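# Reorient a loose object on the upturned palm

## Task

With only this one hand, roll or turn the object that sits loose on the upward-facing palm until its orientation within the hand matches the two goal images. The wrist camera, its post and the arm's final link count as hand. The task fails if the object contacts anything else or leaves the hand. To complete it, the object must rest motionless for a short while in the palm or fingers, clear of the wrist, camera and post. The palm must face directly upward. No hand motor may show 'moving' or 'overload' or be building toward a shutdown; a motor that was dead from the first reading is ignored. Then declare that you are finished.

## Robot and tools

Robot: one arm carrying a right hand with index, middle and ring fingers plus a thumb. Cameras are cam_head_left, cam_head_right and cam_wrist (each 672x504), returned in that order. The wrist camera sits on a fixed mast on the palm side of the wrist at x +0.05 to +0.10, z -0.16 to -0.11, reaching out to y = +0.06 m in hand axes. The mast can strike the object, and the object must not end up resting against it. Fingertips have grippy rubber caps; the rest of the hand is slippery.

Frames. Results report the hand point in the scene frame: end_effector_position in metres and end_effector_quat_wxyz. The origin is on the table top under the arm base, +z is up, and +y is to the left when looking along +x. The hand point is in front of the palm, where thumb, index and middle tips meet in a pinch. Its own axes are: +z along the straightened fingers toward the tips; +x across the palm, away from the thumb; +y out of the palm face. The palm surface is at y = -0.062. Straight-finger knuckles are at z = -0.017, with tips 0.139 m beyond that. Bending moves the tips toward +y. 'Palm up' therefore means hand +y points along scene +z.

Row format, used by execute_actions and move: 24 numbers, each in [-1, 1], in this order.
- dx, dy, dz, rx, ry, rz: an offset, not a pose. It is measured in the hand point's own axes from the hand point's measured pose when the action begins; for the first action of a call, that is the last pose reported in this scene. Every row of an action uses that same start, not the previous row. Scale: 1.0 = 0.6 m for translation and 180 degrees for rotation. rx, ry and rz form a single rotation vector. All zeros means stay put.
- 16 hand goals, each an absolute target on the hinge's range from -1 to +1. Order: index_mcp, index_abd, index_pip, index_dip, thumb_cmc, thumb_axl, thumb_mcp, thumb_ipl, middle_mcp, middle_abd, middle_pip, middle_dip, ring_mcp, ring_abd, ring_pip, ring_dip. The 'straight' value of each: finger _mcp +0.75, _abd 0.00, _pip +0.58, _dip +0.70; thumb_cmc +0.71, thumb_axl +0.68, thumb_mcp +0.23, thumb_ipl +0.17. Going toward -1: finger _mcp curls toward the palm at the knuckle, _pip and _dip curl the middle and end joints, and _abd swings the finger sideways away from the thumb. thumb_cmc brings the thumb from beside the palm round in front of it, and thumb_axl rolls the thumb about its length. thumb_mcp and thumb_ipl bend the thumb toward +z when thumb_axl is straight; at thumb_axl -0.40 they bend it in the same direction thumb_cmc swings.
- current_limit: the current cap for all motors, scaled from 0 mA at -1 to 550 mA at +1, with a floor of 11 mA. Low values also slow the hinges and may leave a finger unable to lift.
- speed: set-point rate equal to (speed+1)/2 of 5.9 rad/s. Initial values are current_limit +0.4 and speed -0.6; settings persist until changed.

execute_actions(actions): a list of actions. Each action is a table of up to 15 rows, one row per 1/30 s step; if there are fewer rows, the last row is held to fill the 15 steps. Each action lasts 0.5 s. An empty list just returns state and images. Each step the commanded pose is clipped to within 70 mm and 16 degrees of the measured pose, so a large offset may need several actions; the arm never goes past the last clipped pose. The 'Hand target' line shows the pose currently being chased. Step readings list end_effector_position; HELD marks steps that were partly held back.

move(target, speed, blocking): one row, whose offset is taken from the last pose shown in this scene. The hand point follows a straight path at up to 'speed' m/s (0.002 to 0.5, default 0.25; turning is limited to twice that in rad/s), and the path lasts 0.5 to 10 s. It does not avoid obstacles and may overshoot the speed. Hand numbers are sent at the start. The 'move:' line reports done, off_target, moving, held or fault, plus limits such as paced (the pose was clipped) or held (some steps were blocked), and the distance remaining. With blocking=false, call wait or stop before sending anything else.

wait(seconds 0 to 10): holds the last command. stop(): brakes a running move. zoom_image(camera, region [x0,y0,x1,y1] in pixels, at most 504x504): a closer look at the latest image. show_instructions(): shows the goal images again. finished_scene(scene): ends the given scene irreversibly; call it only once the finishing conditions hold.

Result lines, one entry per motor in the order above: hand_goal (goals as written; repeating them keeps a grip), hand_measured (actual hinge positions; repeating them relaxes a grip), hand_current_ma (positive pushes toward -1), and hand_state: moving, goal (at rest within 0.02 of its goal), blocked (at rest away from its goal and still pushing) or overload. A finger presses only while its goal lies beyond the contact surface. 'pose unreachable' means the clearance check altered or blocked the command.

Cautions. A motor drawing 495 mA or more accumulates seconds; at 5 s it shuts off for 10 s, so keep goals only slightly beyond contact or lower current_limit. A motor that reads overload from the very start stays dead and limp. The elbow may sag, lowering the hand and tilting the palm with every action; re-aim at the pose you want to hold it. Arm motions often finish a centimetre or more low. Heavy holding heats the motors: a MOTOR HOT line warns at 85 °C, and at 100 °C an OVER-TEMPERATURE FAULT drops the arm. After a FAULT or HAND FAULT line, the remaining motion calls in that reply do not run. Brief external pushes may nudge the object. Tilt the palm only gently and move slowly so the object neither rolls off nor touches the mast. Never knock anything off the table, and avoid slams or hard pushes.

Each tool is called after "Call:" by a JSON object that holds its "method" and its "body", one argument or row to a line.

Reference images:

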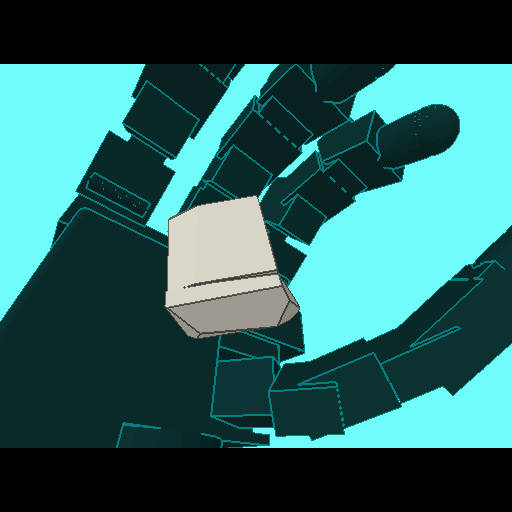

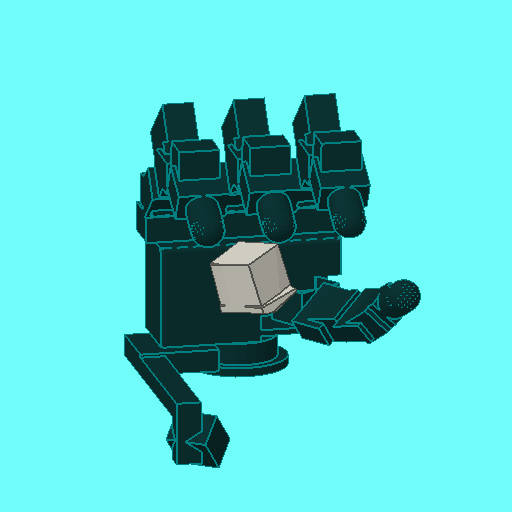

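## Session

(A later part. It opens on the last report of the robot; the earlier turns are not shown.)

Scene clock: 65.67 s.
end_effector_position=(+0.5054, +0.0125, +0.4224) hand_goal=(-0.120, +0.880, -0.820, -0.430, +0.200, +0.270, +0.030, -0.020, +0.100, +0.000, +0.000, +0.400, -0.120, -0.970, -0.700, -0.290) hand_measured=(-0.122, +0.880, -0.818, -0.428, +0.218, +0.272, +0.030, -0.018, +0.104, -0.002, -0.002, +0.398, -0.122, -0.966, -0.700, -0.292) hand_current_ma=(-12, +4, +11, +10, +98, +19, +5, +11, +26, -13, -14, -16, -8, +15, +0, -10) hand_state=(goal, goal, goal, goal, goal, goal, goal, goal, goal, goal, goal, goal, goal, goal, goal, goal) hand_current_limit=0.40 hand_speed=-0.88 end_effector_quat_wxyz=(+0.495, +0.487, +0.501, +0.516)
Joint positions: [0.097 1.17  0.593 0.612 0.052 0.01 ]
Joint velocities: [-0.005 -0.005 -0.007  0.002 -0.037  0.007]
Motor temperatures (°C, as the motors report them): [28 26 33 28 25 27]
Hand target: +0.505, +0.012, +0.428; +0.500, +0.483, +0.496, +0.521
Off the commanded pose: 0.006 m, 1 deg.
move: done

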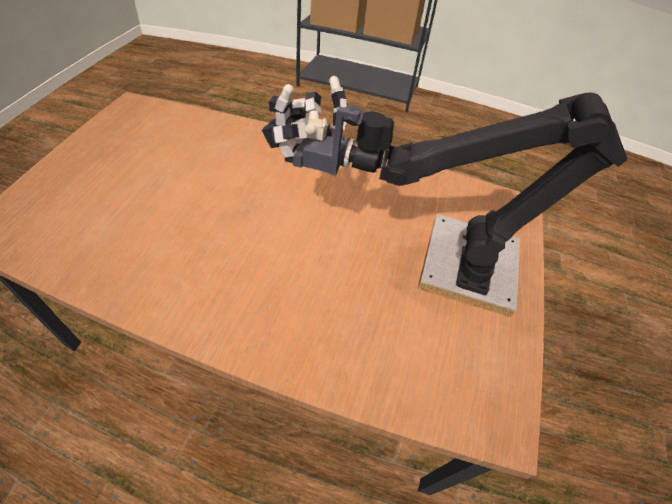

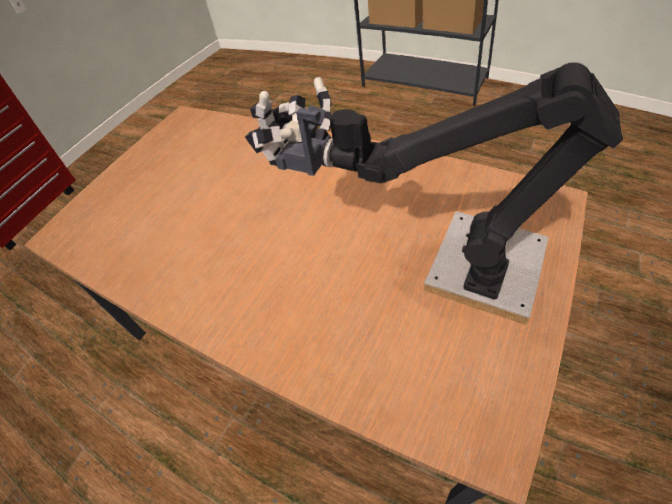

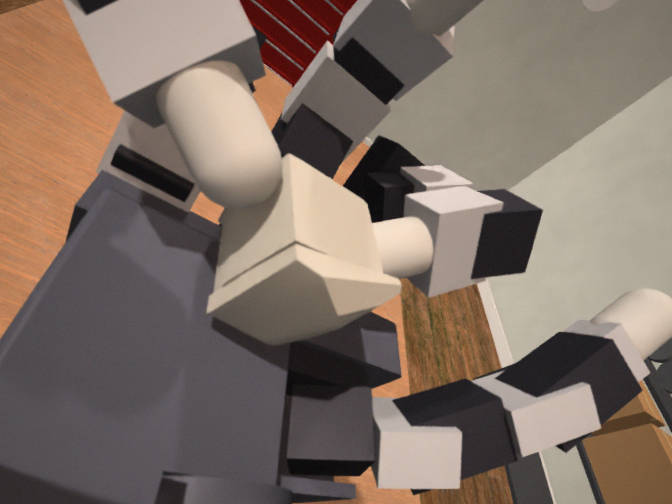

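Call:
{"method": "move", "body": {
  "target": [0,0.01,0,-0.006,0,0, -0.15,0.8,-0.78,-0.4, 0.2,0.27,0.03,-0.02, -0.5,0,0.6,0.7, -0.2,-0.2,-0.75,-0.4, 0.4,-0.5]
}}

Call:
{"method": "move", "body": {
  "target": [0,0.01,0,-0.006,0,0, -0.18,0.92,-0.8,-0.4, 0.2,0.27,0.03,-0.02, -0.5,0,0.6,0.7, -0.33,-0.8,-0.82,-0.47, 0.4,-0.7]
}}

Call:
{"method": "move", "body": {
  "target": [0,0.01,0,-0.006,0,0, -0.15,0.95,-0.85,-0.45, 0.2,0.27,0.03,-0.02, -0.2,0,0.6,0.7, -0.1,-0.95,-0.76,-0.38, 0.4,-0.85]
}}

Scene clock: 66.73 s.
end_effector_position=(+0.5054, +0.0125, +0.4224) hand_goal=(-0.150, +0.800, -0.780, -0.400, +0.200, +0.270, +0.030, -0.020, -0.500, +0.000, +0.600, +0.700, -0.200, -0.200, -0.750, -0.400) hand_measured=(-0.142, +0.806, -0.780, -0.404, +0.218, +0.272, +0.030, -0.018, -0.496, -0.002, +0.598, +0.698, -0.194, -0.204, -0.750, -0.398) hand_current_ma=(+46, +25, -2, -18, +98, +19, +5, +11, +23, -13, -14, -13, +30, -19, +0, +13) hand_state=(goal, goal, goal, goal, goal, goal, goal, goal, goal, goal, goal, goal, goal, goal, goal, goal) hand_current_limit=0.40 hand_speed=-0.50 end_effector_quat_wxyz=(+0.495, +0.487, +0.501, +0.516)
Joint positions: [0.097 1.17  0.593 0.612 0.052 0.01 ]
Joint velocities: [-0.005 -0.015 -0.002 -0.022 -0.037 -0.007]
Motor temperatures (°C, as the motors report them): [28 26 33 28 25 27]
Hand target: +0.505, +0.012, +0.428; +0.500, +0.483, +0.496, +0.521
Off the commanded pose: 0.006 m, 1 deg.
move: done

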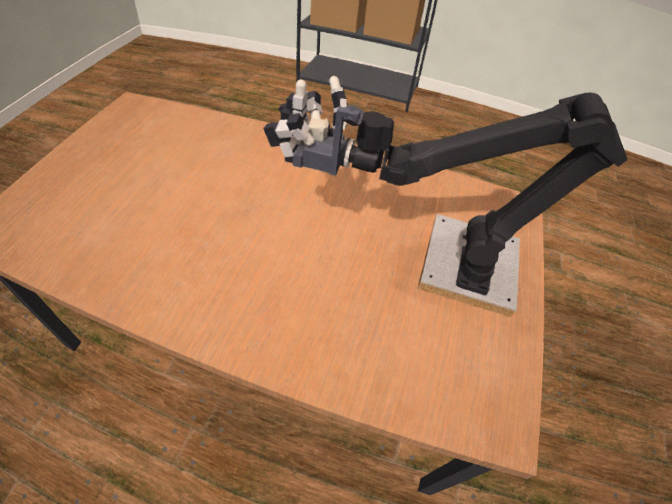

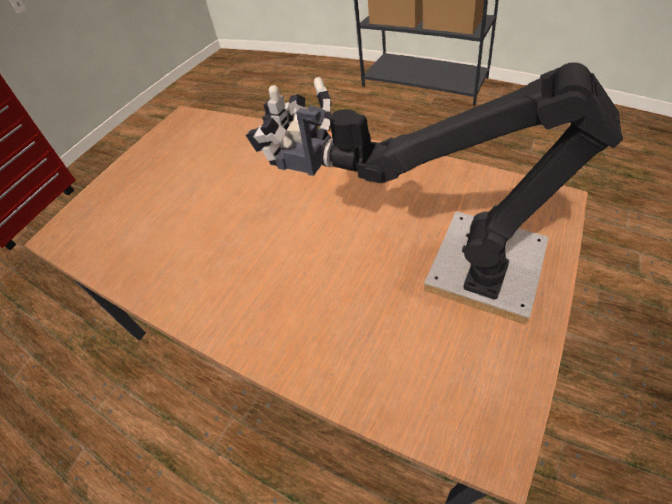

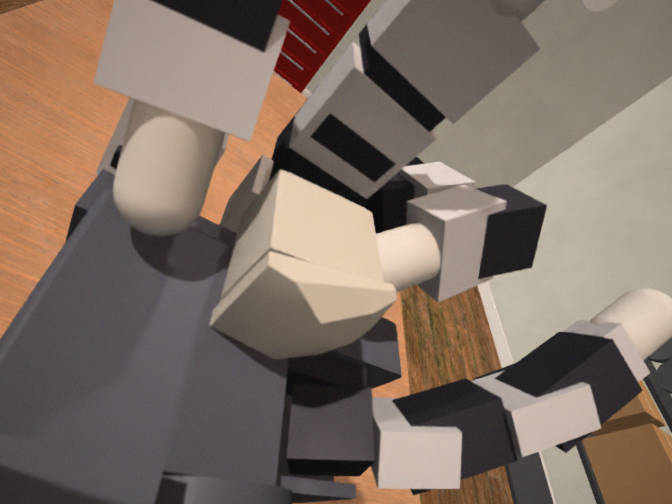

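Scene clock: 67.73 s.
end_effector_position=(+0.5054, +0.0125, +0.4224) hand_goal=(-0.180, +0.920, -0.800, -0.400, +0.200, +0.270, +0.030, -0.020, -0.500, +0.000, +0.600, +0.700, -0.330, -0.800, -0.820, -0.470) hand_measured=(-0.170, +0.916, -0.766, -0.394, +0.218, +0.272, +0.030, -0.018, -0.496, -0.002, +0.598, +0.698, -0.340, -0.732, -0.782, -0.460) hand_current_ma=(+53, -19, +184, +27, +98, +19, +5, +11, +23, -13, -14, -13, -52, +298, +196, +51) hand_state=(goal, goal, blocked, goal, goal, goal, goal, goal, goal, goal, goal, goal, goal, blocked, blocked, goal) hand_current_limit=0.40 hand_speed=-0.70 end_effector_quat_wxyz=(+0.495, +0.487, +0.501, +0.516)
Joint positions: [0.097 1.17  0.593 0.612 0.052 0.01 ]
Joint velocities: [ 0.005  0.005  0.017  0.002 -0.022 -0.007]
Motor temperatures (°C, as the motors report them): [28 26 33 28 25 27]
Hand target: +0.505, +0.012, +0.428; +0.500, +0.483, +0.496, +0.521
Off the commanded pose: 0.006 m, 1 deg.
move: done

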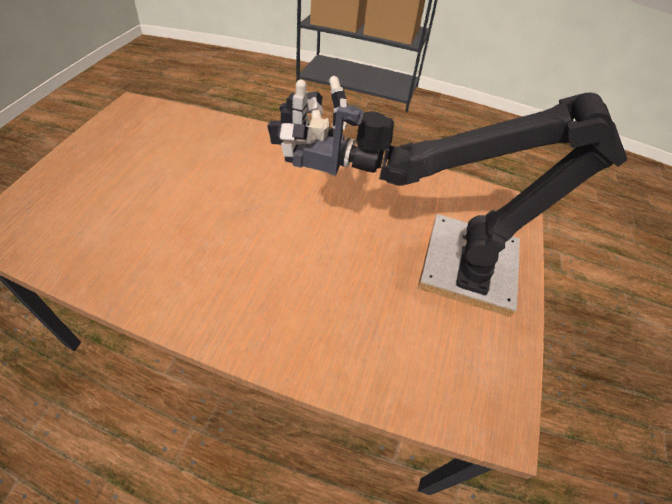

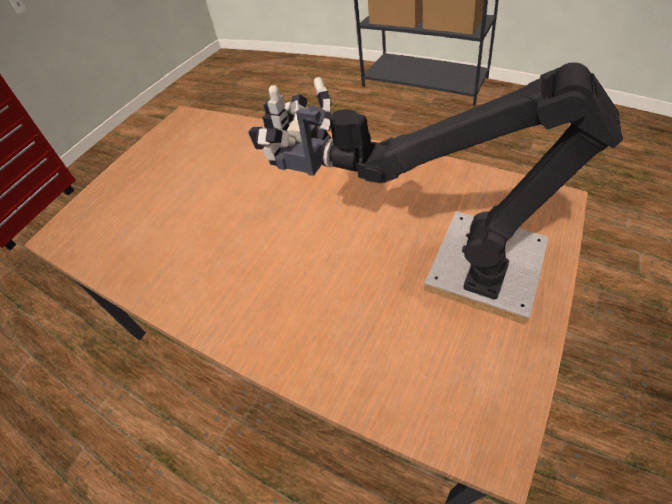

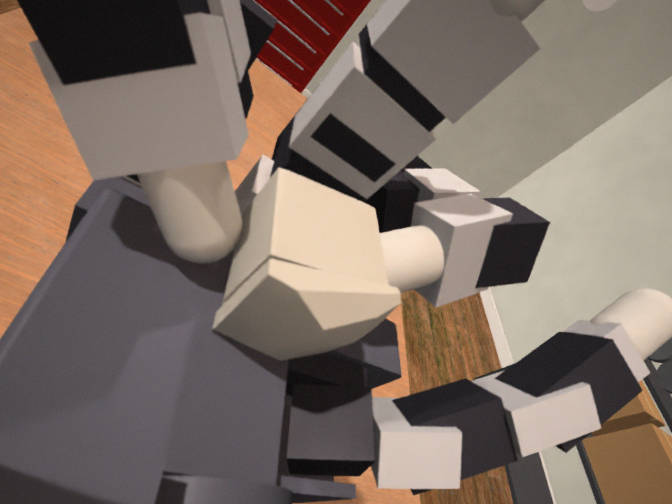

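Scene clock: 68.83 s.
end_effector_position=(+0.5054, +0.0125, +0.4224) hand_goal=(-0.150, +0.950, -0.850, -0.450, +0.200, +0.270, +0.030, -0.020, -0.200, +0.000, +0.600, +0.700, -0.100, -0.950, -0.760, -0.380) hand_measured=(-0.136, +0.932, -0.766, -0.442, +0.218, +0.272, +0.030, -0.018, -0.196, -0.002, +0.598, +0.698, -0.114, -0.882, -0.694, -0.360) hand_current_ma=(+77, -80, +385, +39, +98, +19, +5, +11, +16, -13, -7, -13, -77, +302, +332, +99) hand_state=(goal, goal, blocked, goal, goal, goal, goal, goal, goal, goal, goal, goal, goal, blocked, blocked, goal) hand_current_limit=0.40 hand_speed=-0.85 end_effector_quat_wxyz=(+0.495, +0.487, +0.501, +0.516)
Joint positions: [0.097 1.17  0.593 0.612 0.052 0.01 ]
Joint velocities: [-0.024 -0.015 -0.017 -0.007 -0.022  0.022]
Motor temperatures (°C, as the motors report them): [28 26 33 28 25 27]
Hand target: +0.505, +0.012, +0.428; +0.500, +0.483, +0.496, +0.521
Off the commanded pose: 0.006 m, 1 deg.
move: done

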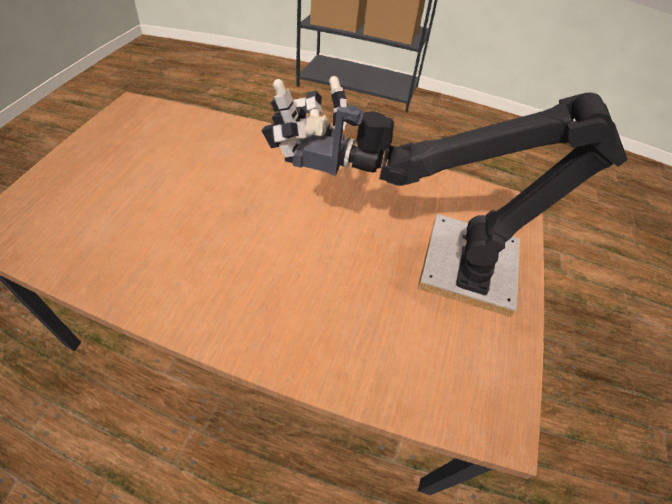

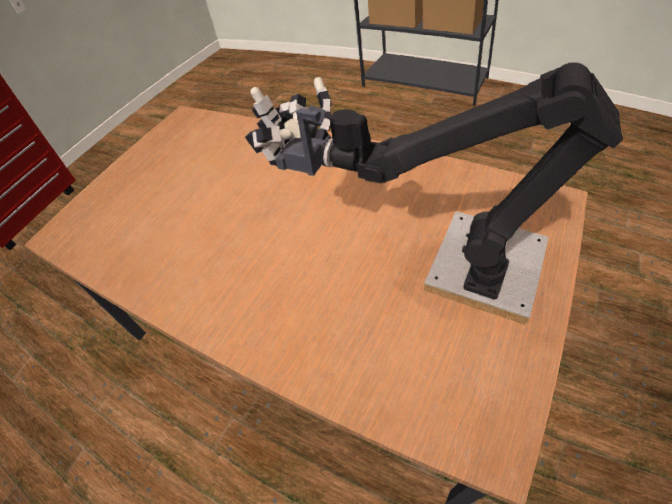

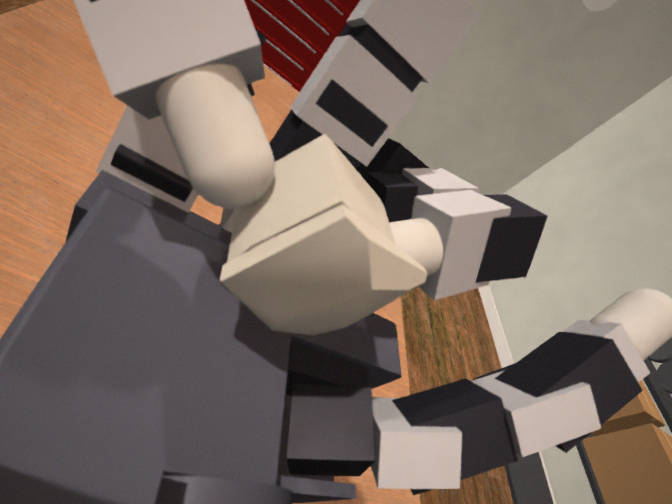

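Better. More roll, then press the cap down with the middle.

Call:
{"method": "move", "body": {
  "target": [0,0.01,0,-0.006,0,0, -0.1,0.95,-0.88,-0.48, 0.2,0.27,0.03,-0.02, -0.15,0,-0.3,0.3, -0.02,-1,-0.74,-0.33, 0.4,-0.6]
}}

Call:
{"method": "move", "body": {
  "target": [0,0.01,0,-0.006,0,0, -0.1,0.95,-0.88,-0.48, 0.2,0.27,0.03,-0.02, -0.27,0,-0.45,0.17, -0.02,-1,-0.74,-0.33, 0.4,-0.85]
}}

Call:
{"method": "zoom_image", "body": {
  "camera": "cam_head_left",
  "region": [240,60,400,180]
}}

Scene clock: 70.20 s.
end_effector_position=(+0.5054, +0.0125, +0.4224) hand_goal=(-0.100, +0.950, -0.880, -0.480, +0.200, +0.270, +0.030, -0.020, -0.150, +0.000, -0.300, +0.300, -0.020, -1.000, -0.740, -0.330) hand_measured=(-0.100, +0.930, -0.840, -0.482, +0.218, +0.272, +0.030, -0.018, -0.146, -0.002, -0.300, +0.302, -0.018, -0.970, -0.674, -0.308) hand_current_ma=(-1, -93, +221, -11, +98, +19, +5, +11, +19, -13, +5, +11, +9, +134, +337, +113) hand_state=(goal, blocked, blocked, goal, goal, goal, goal, goal, goal, goal, goal, goal, goal, blocked, blocked, blocked) hand_current_limit=0.40 hand_speed=-0.60 end_effector_quat_wxyz=(+0.495, +0.487, +0.501, +0.516)
Joint positions: [0.097 1.17  0.593 0.612 0.052 0.01 ]
Joint velocities: [-0.005  0.005  0.002  0.002 -0.022 -0.037]
Motor temperatures (°C, as the motors report them): [28 26 33 28 25 27]
Hand target: +0.505, +0.012, +0.428; +0.500, +0.483, +0.496, +0.521
Off the commanded pose: 0.006 m, 1 deg.
move: done

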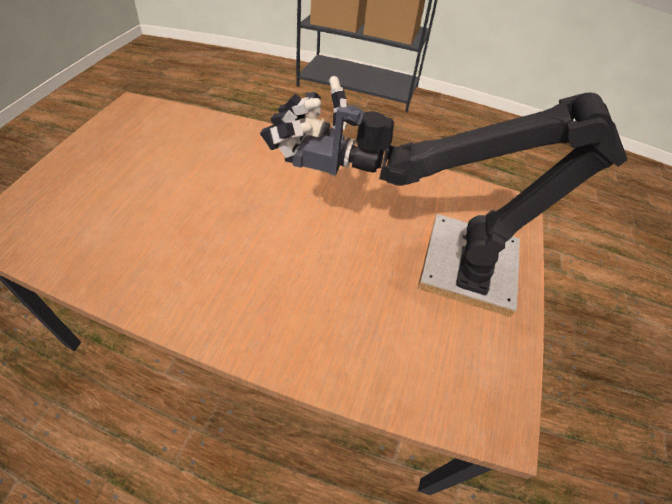

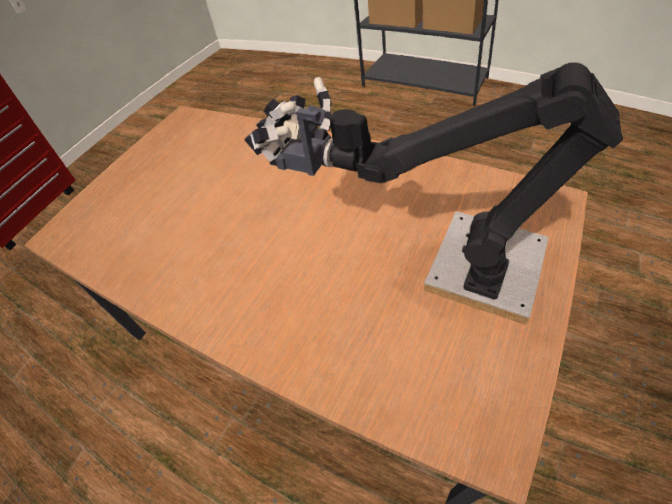

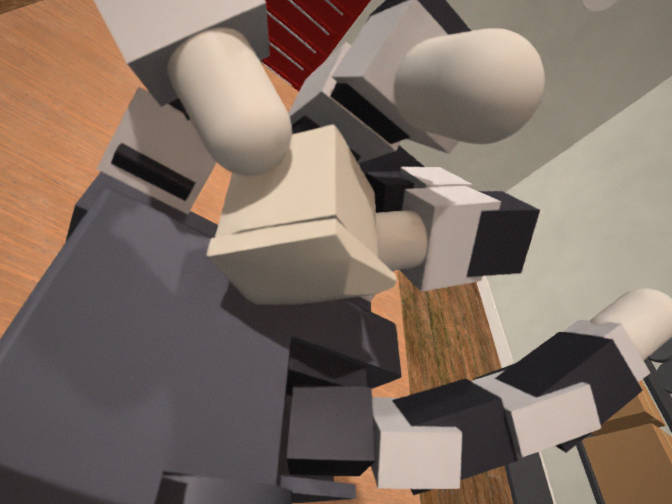

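Scene clock: 70.90 s.
end_effector_position=(+0.5054, +0.0125, +0.4224) hand_goal=(-0.100, +0.950, -0.880, -0.480, +0.200, +0.270, +0.030, -0.020, -0.270, +0.000, -0.450, +0.170, -0.020, -1.000, -0.740, -0.330) hand_measured=(-0.102, +0.930, -0.844, -0.484, +0.218, +0.272, +0.030, -0.018, -0.258, +0.000, -0.430, +0.174, -0.020, -0.970, -0.674, -0.308) hand_current_ma=(-8, -95, +199, -16, +98, +19, +5, +11, +64, -1, +99, +18, +5, +134, +337, +113) hand_state=(goal, blocked, blocked, goal, goal, goal, goal, goal, goal, goal, goal, goal, goal, blocked, blocked, blocked) hand_current_limit=0.40 hand_speed=-0.85 end_effector_quat_wxyz=(+0.495, +0.487, +0.501, +0.516)
Joint positions: [0.097 1.17  0.593 0.612 0.052 0.01 ]
Joint velocities: [ 0.005 -0.024  0.002 -0.017 -0.066  0.007]
Motor temperatures (°C, as the motors report them): [28 26 33 28 25 27]
Hand target: +0.505, +0.012, +0.428; +0.500, +0.483, +0.496, +0.521
Off the commanded pose: 0.006 m, 1 deg.
move: done

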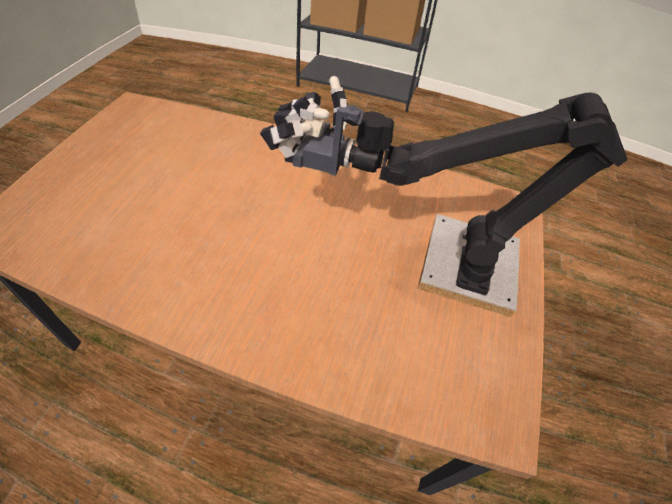

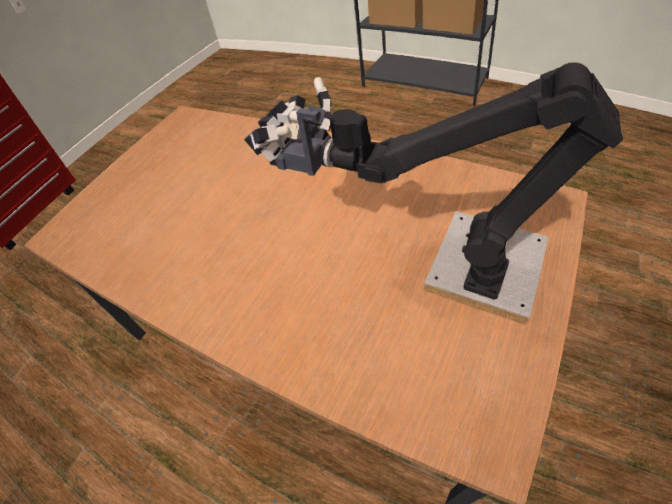

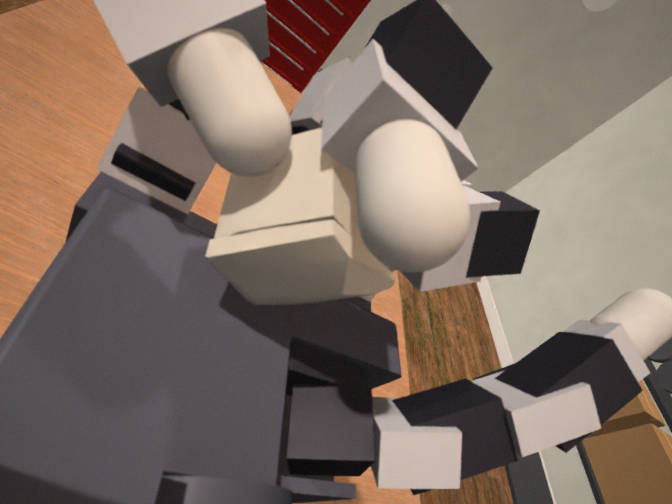

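Region (240, 60, 400, 180) of cam_head_left's 672x504 image, scaled by 3.150, with more detail than that image has; it fills the top 378 rows of this view, and the rest is white.

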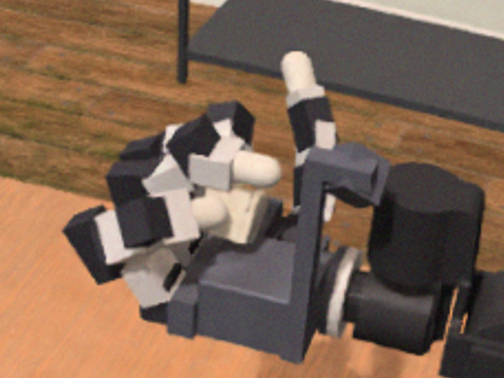

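Close. Need a bit more roll/yaw.

Call:
{"method": "move", "body": {
  "target": [0,0.01,0,-0.006,0,0, -0.1,0.95,-0.94,-0.53, 0.2,0.27,0.03,-0.02, -0.12,0,-0.1,0.4, -0.02,-1,-0.79,-0.24, 0.4,-0.8]
}}

Scene clock: 71.93 s.
end_effector_position=(+0.5054, +0.0125, +0.4224) hand_goal=(-0.100, +0.950, -0.940, -0.530, +0.200, +0.270, +0.030, -0.020, -0.120, +0.000, -0.100, +0.400, -0.020, -1.000, -0.790, -0.240) hand_measured=(-0.100, +0.930, -0.930, -0.536, +0.218, +0.272, +0.030, -0.018, -0.118, +0.000, -0.106, +0.396, -0.018, -0.984, -0.698, -0.228) hand_current_ma=(+2, -95, +54, -31, +98, +19, +5, +11, +7, -1, -28, -18, +8, +67, +385, +63) hand_state=(goal, blocked, goal, goal, goal, goal, goal, goal, goal, goal, goal, goal, goal, goal, blocked, goal) hand_current_limit=0.40 hand_speed=-0.80 end_effector_quat_wxyz=(+0.495, +0.487, +0.501, +0.516)
Joint positions: [0.097 1.17  0.593 0.612 0.052 0.01 ]
Joint velocities: [ 0.005 -0.015 -0.007  0.012  0.051  0.037]
Motor temperatures (°C, as the motors report them): [28 26 33 28 25 27]
Hand target: +0.505, +0.012, +0.428; +0.500, +0.483, +0.496, +0.521
Off the commanded pose: 0.006 m, 1 deg.
move: done

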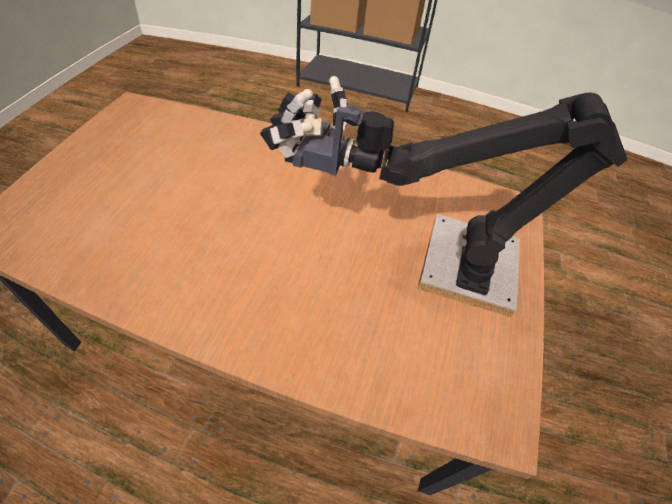

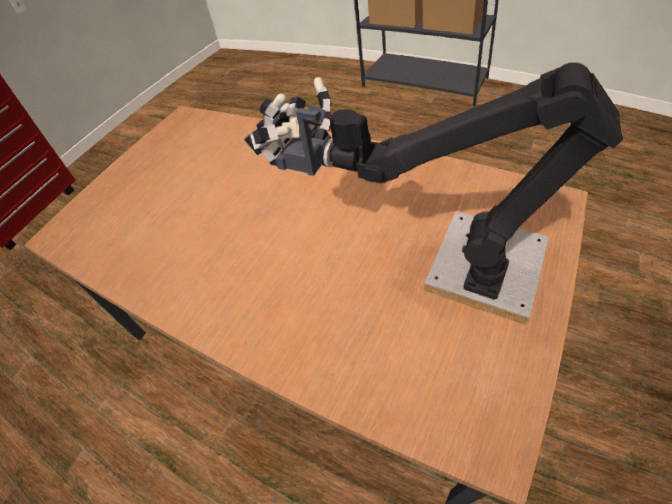

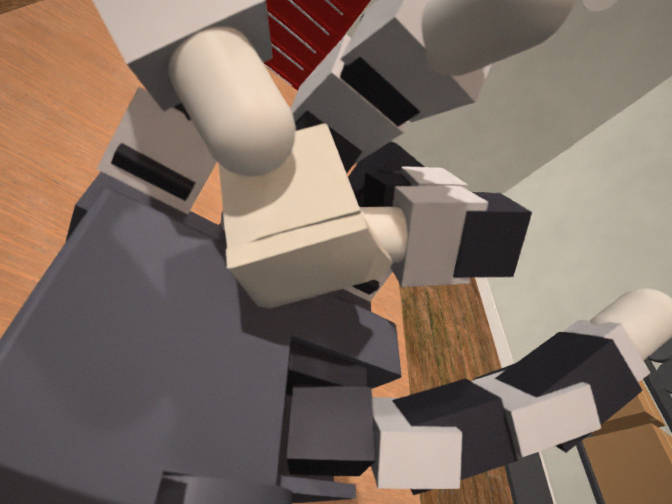

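Matches well.

Call:
{"method": "wait", "body": {
  "seconds": 1.5
}}

Call:
{"method": "finished_scene", "body": {
  "scene": 1
}}

Scene clock: 73.53 s.
end_effector_position=(+0.5054, +0.0125, +0.4224) hand_goal=(-0.100, +0.950, -0.940, -0.530, +0.200, +0.270, +0.030, -0.020, -0.120, +0.000, -0.100, +0.400, -0.020, -1.000, -0.790, -0.240) hand_measured=(-0.100, +0.930, -0.930, -0.536, +0.218, +0.272, +0.030, -0.018, -0.118, +0.000, -0.106, +0.396, -0.018, -0.984, -0.698, -0.228) hand_current_ma=(+2, -95, +54, -31, +98, +19, +5, +11, +7, -1, -28, -18, +8, +67, +385, +63) hand_state=(goal, blocked, goal, goal, goal, goal, goal, goal, goal, goal, goal, goal, goal, goal, blocked, goal) hand_current_limit=0.40 hand_speed=-0.80 end_effector_quat_wxyz=(+0.495, +0.487, +0.501, +0.516)
Joint positions: [0.097 1.17  0.593 0.612 0.052 0.01 ]
Joint velocities: [ 0.005 -0.015  0.002 -0.007  0.037 -0.022]
Motor temperatures (°C, as the motors report them): [28 26 33 28 25 27]
Hand target: +0.505, +0.012, +0.428; +0.500, +0.483, +0.496, +0.521
Off the commanded pose: 0.006 m, 1 deg.
wait: 1.50 s; at rest by 0.07 s

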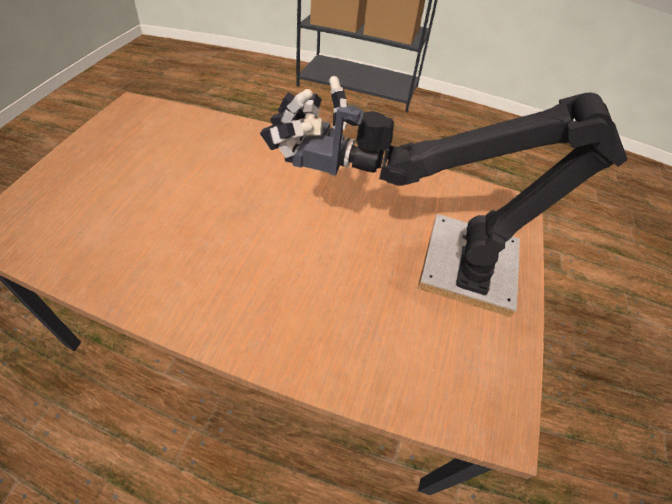

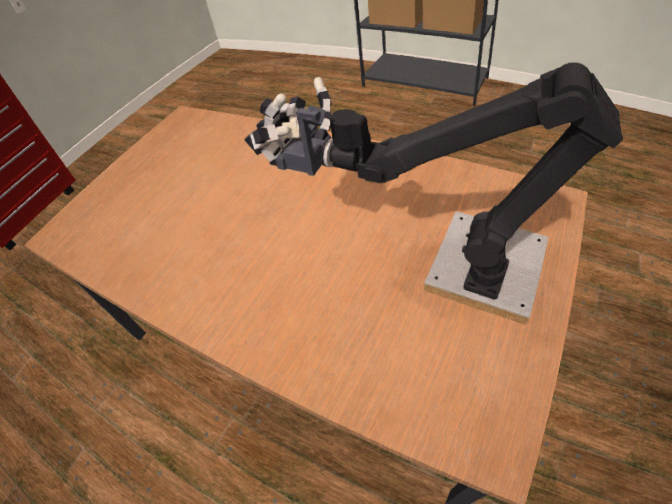

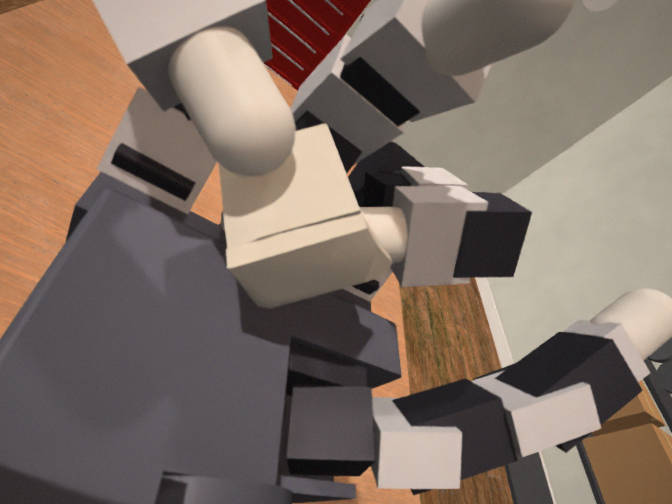

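The scene is finished: the task was done.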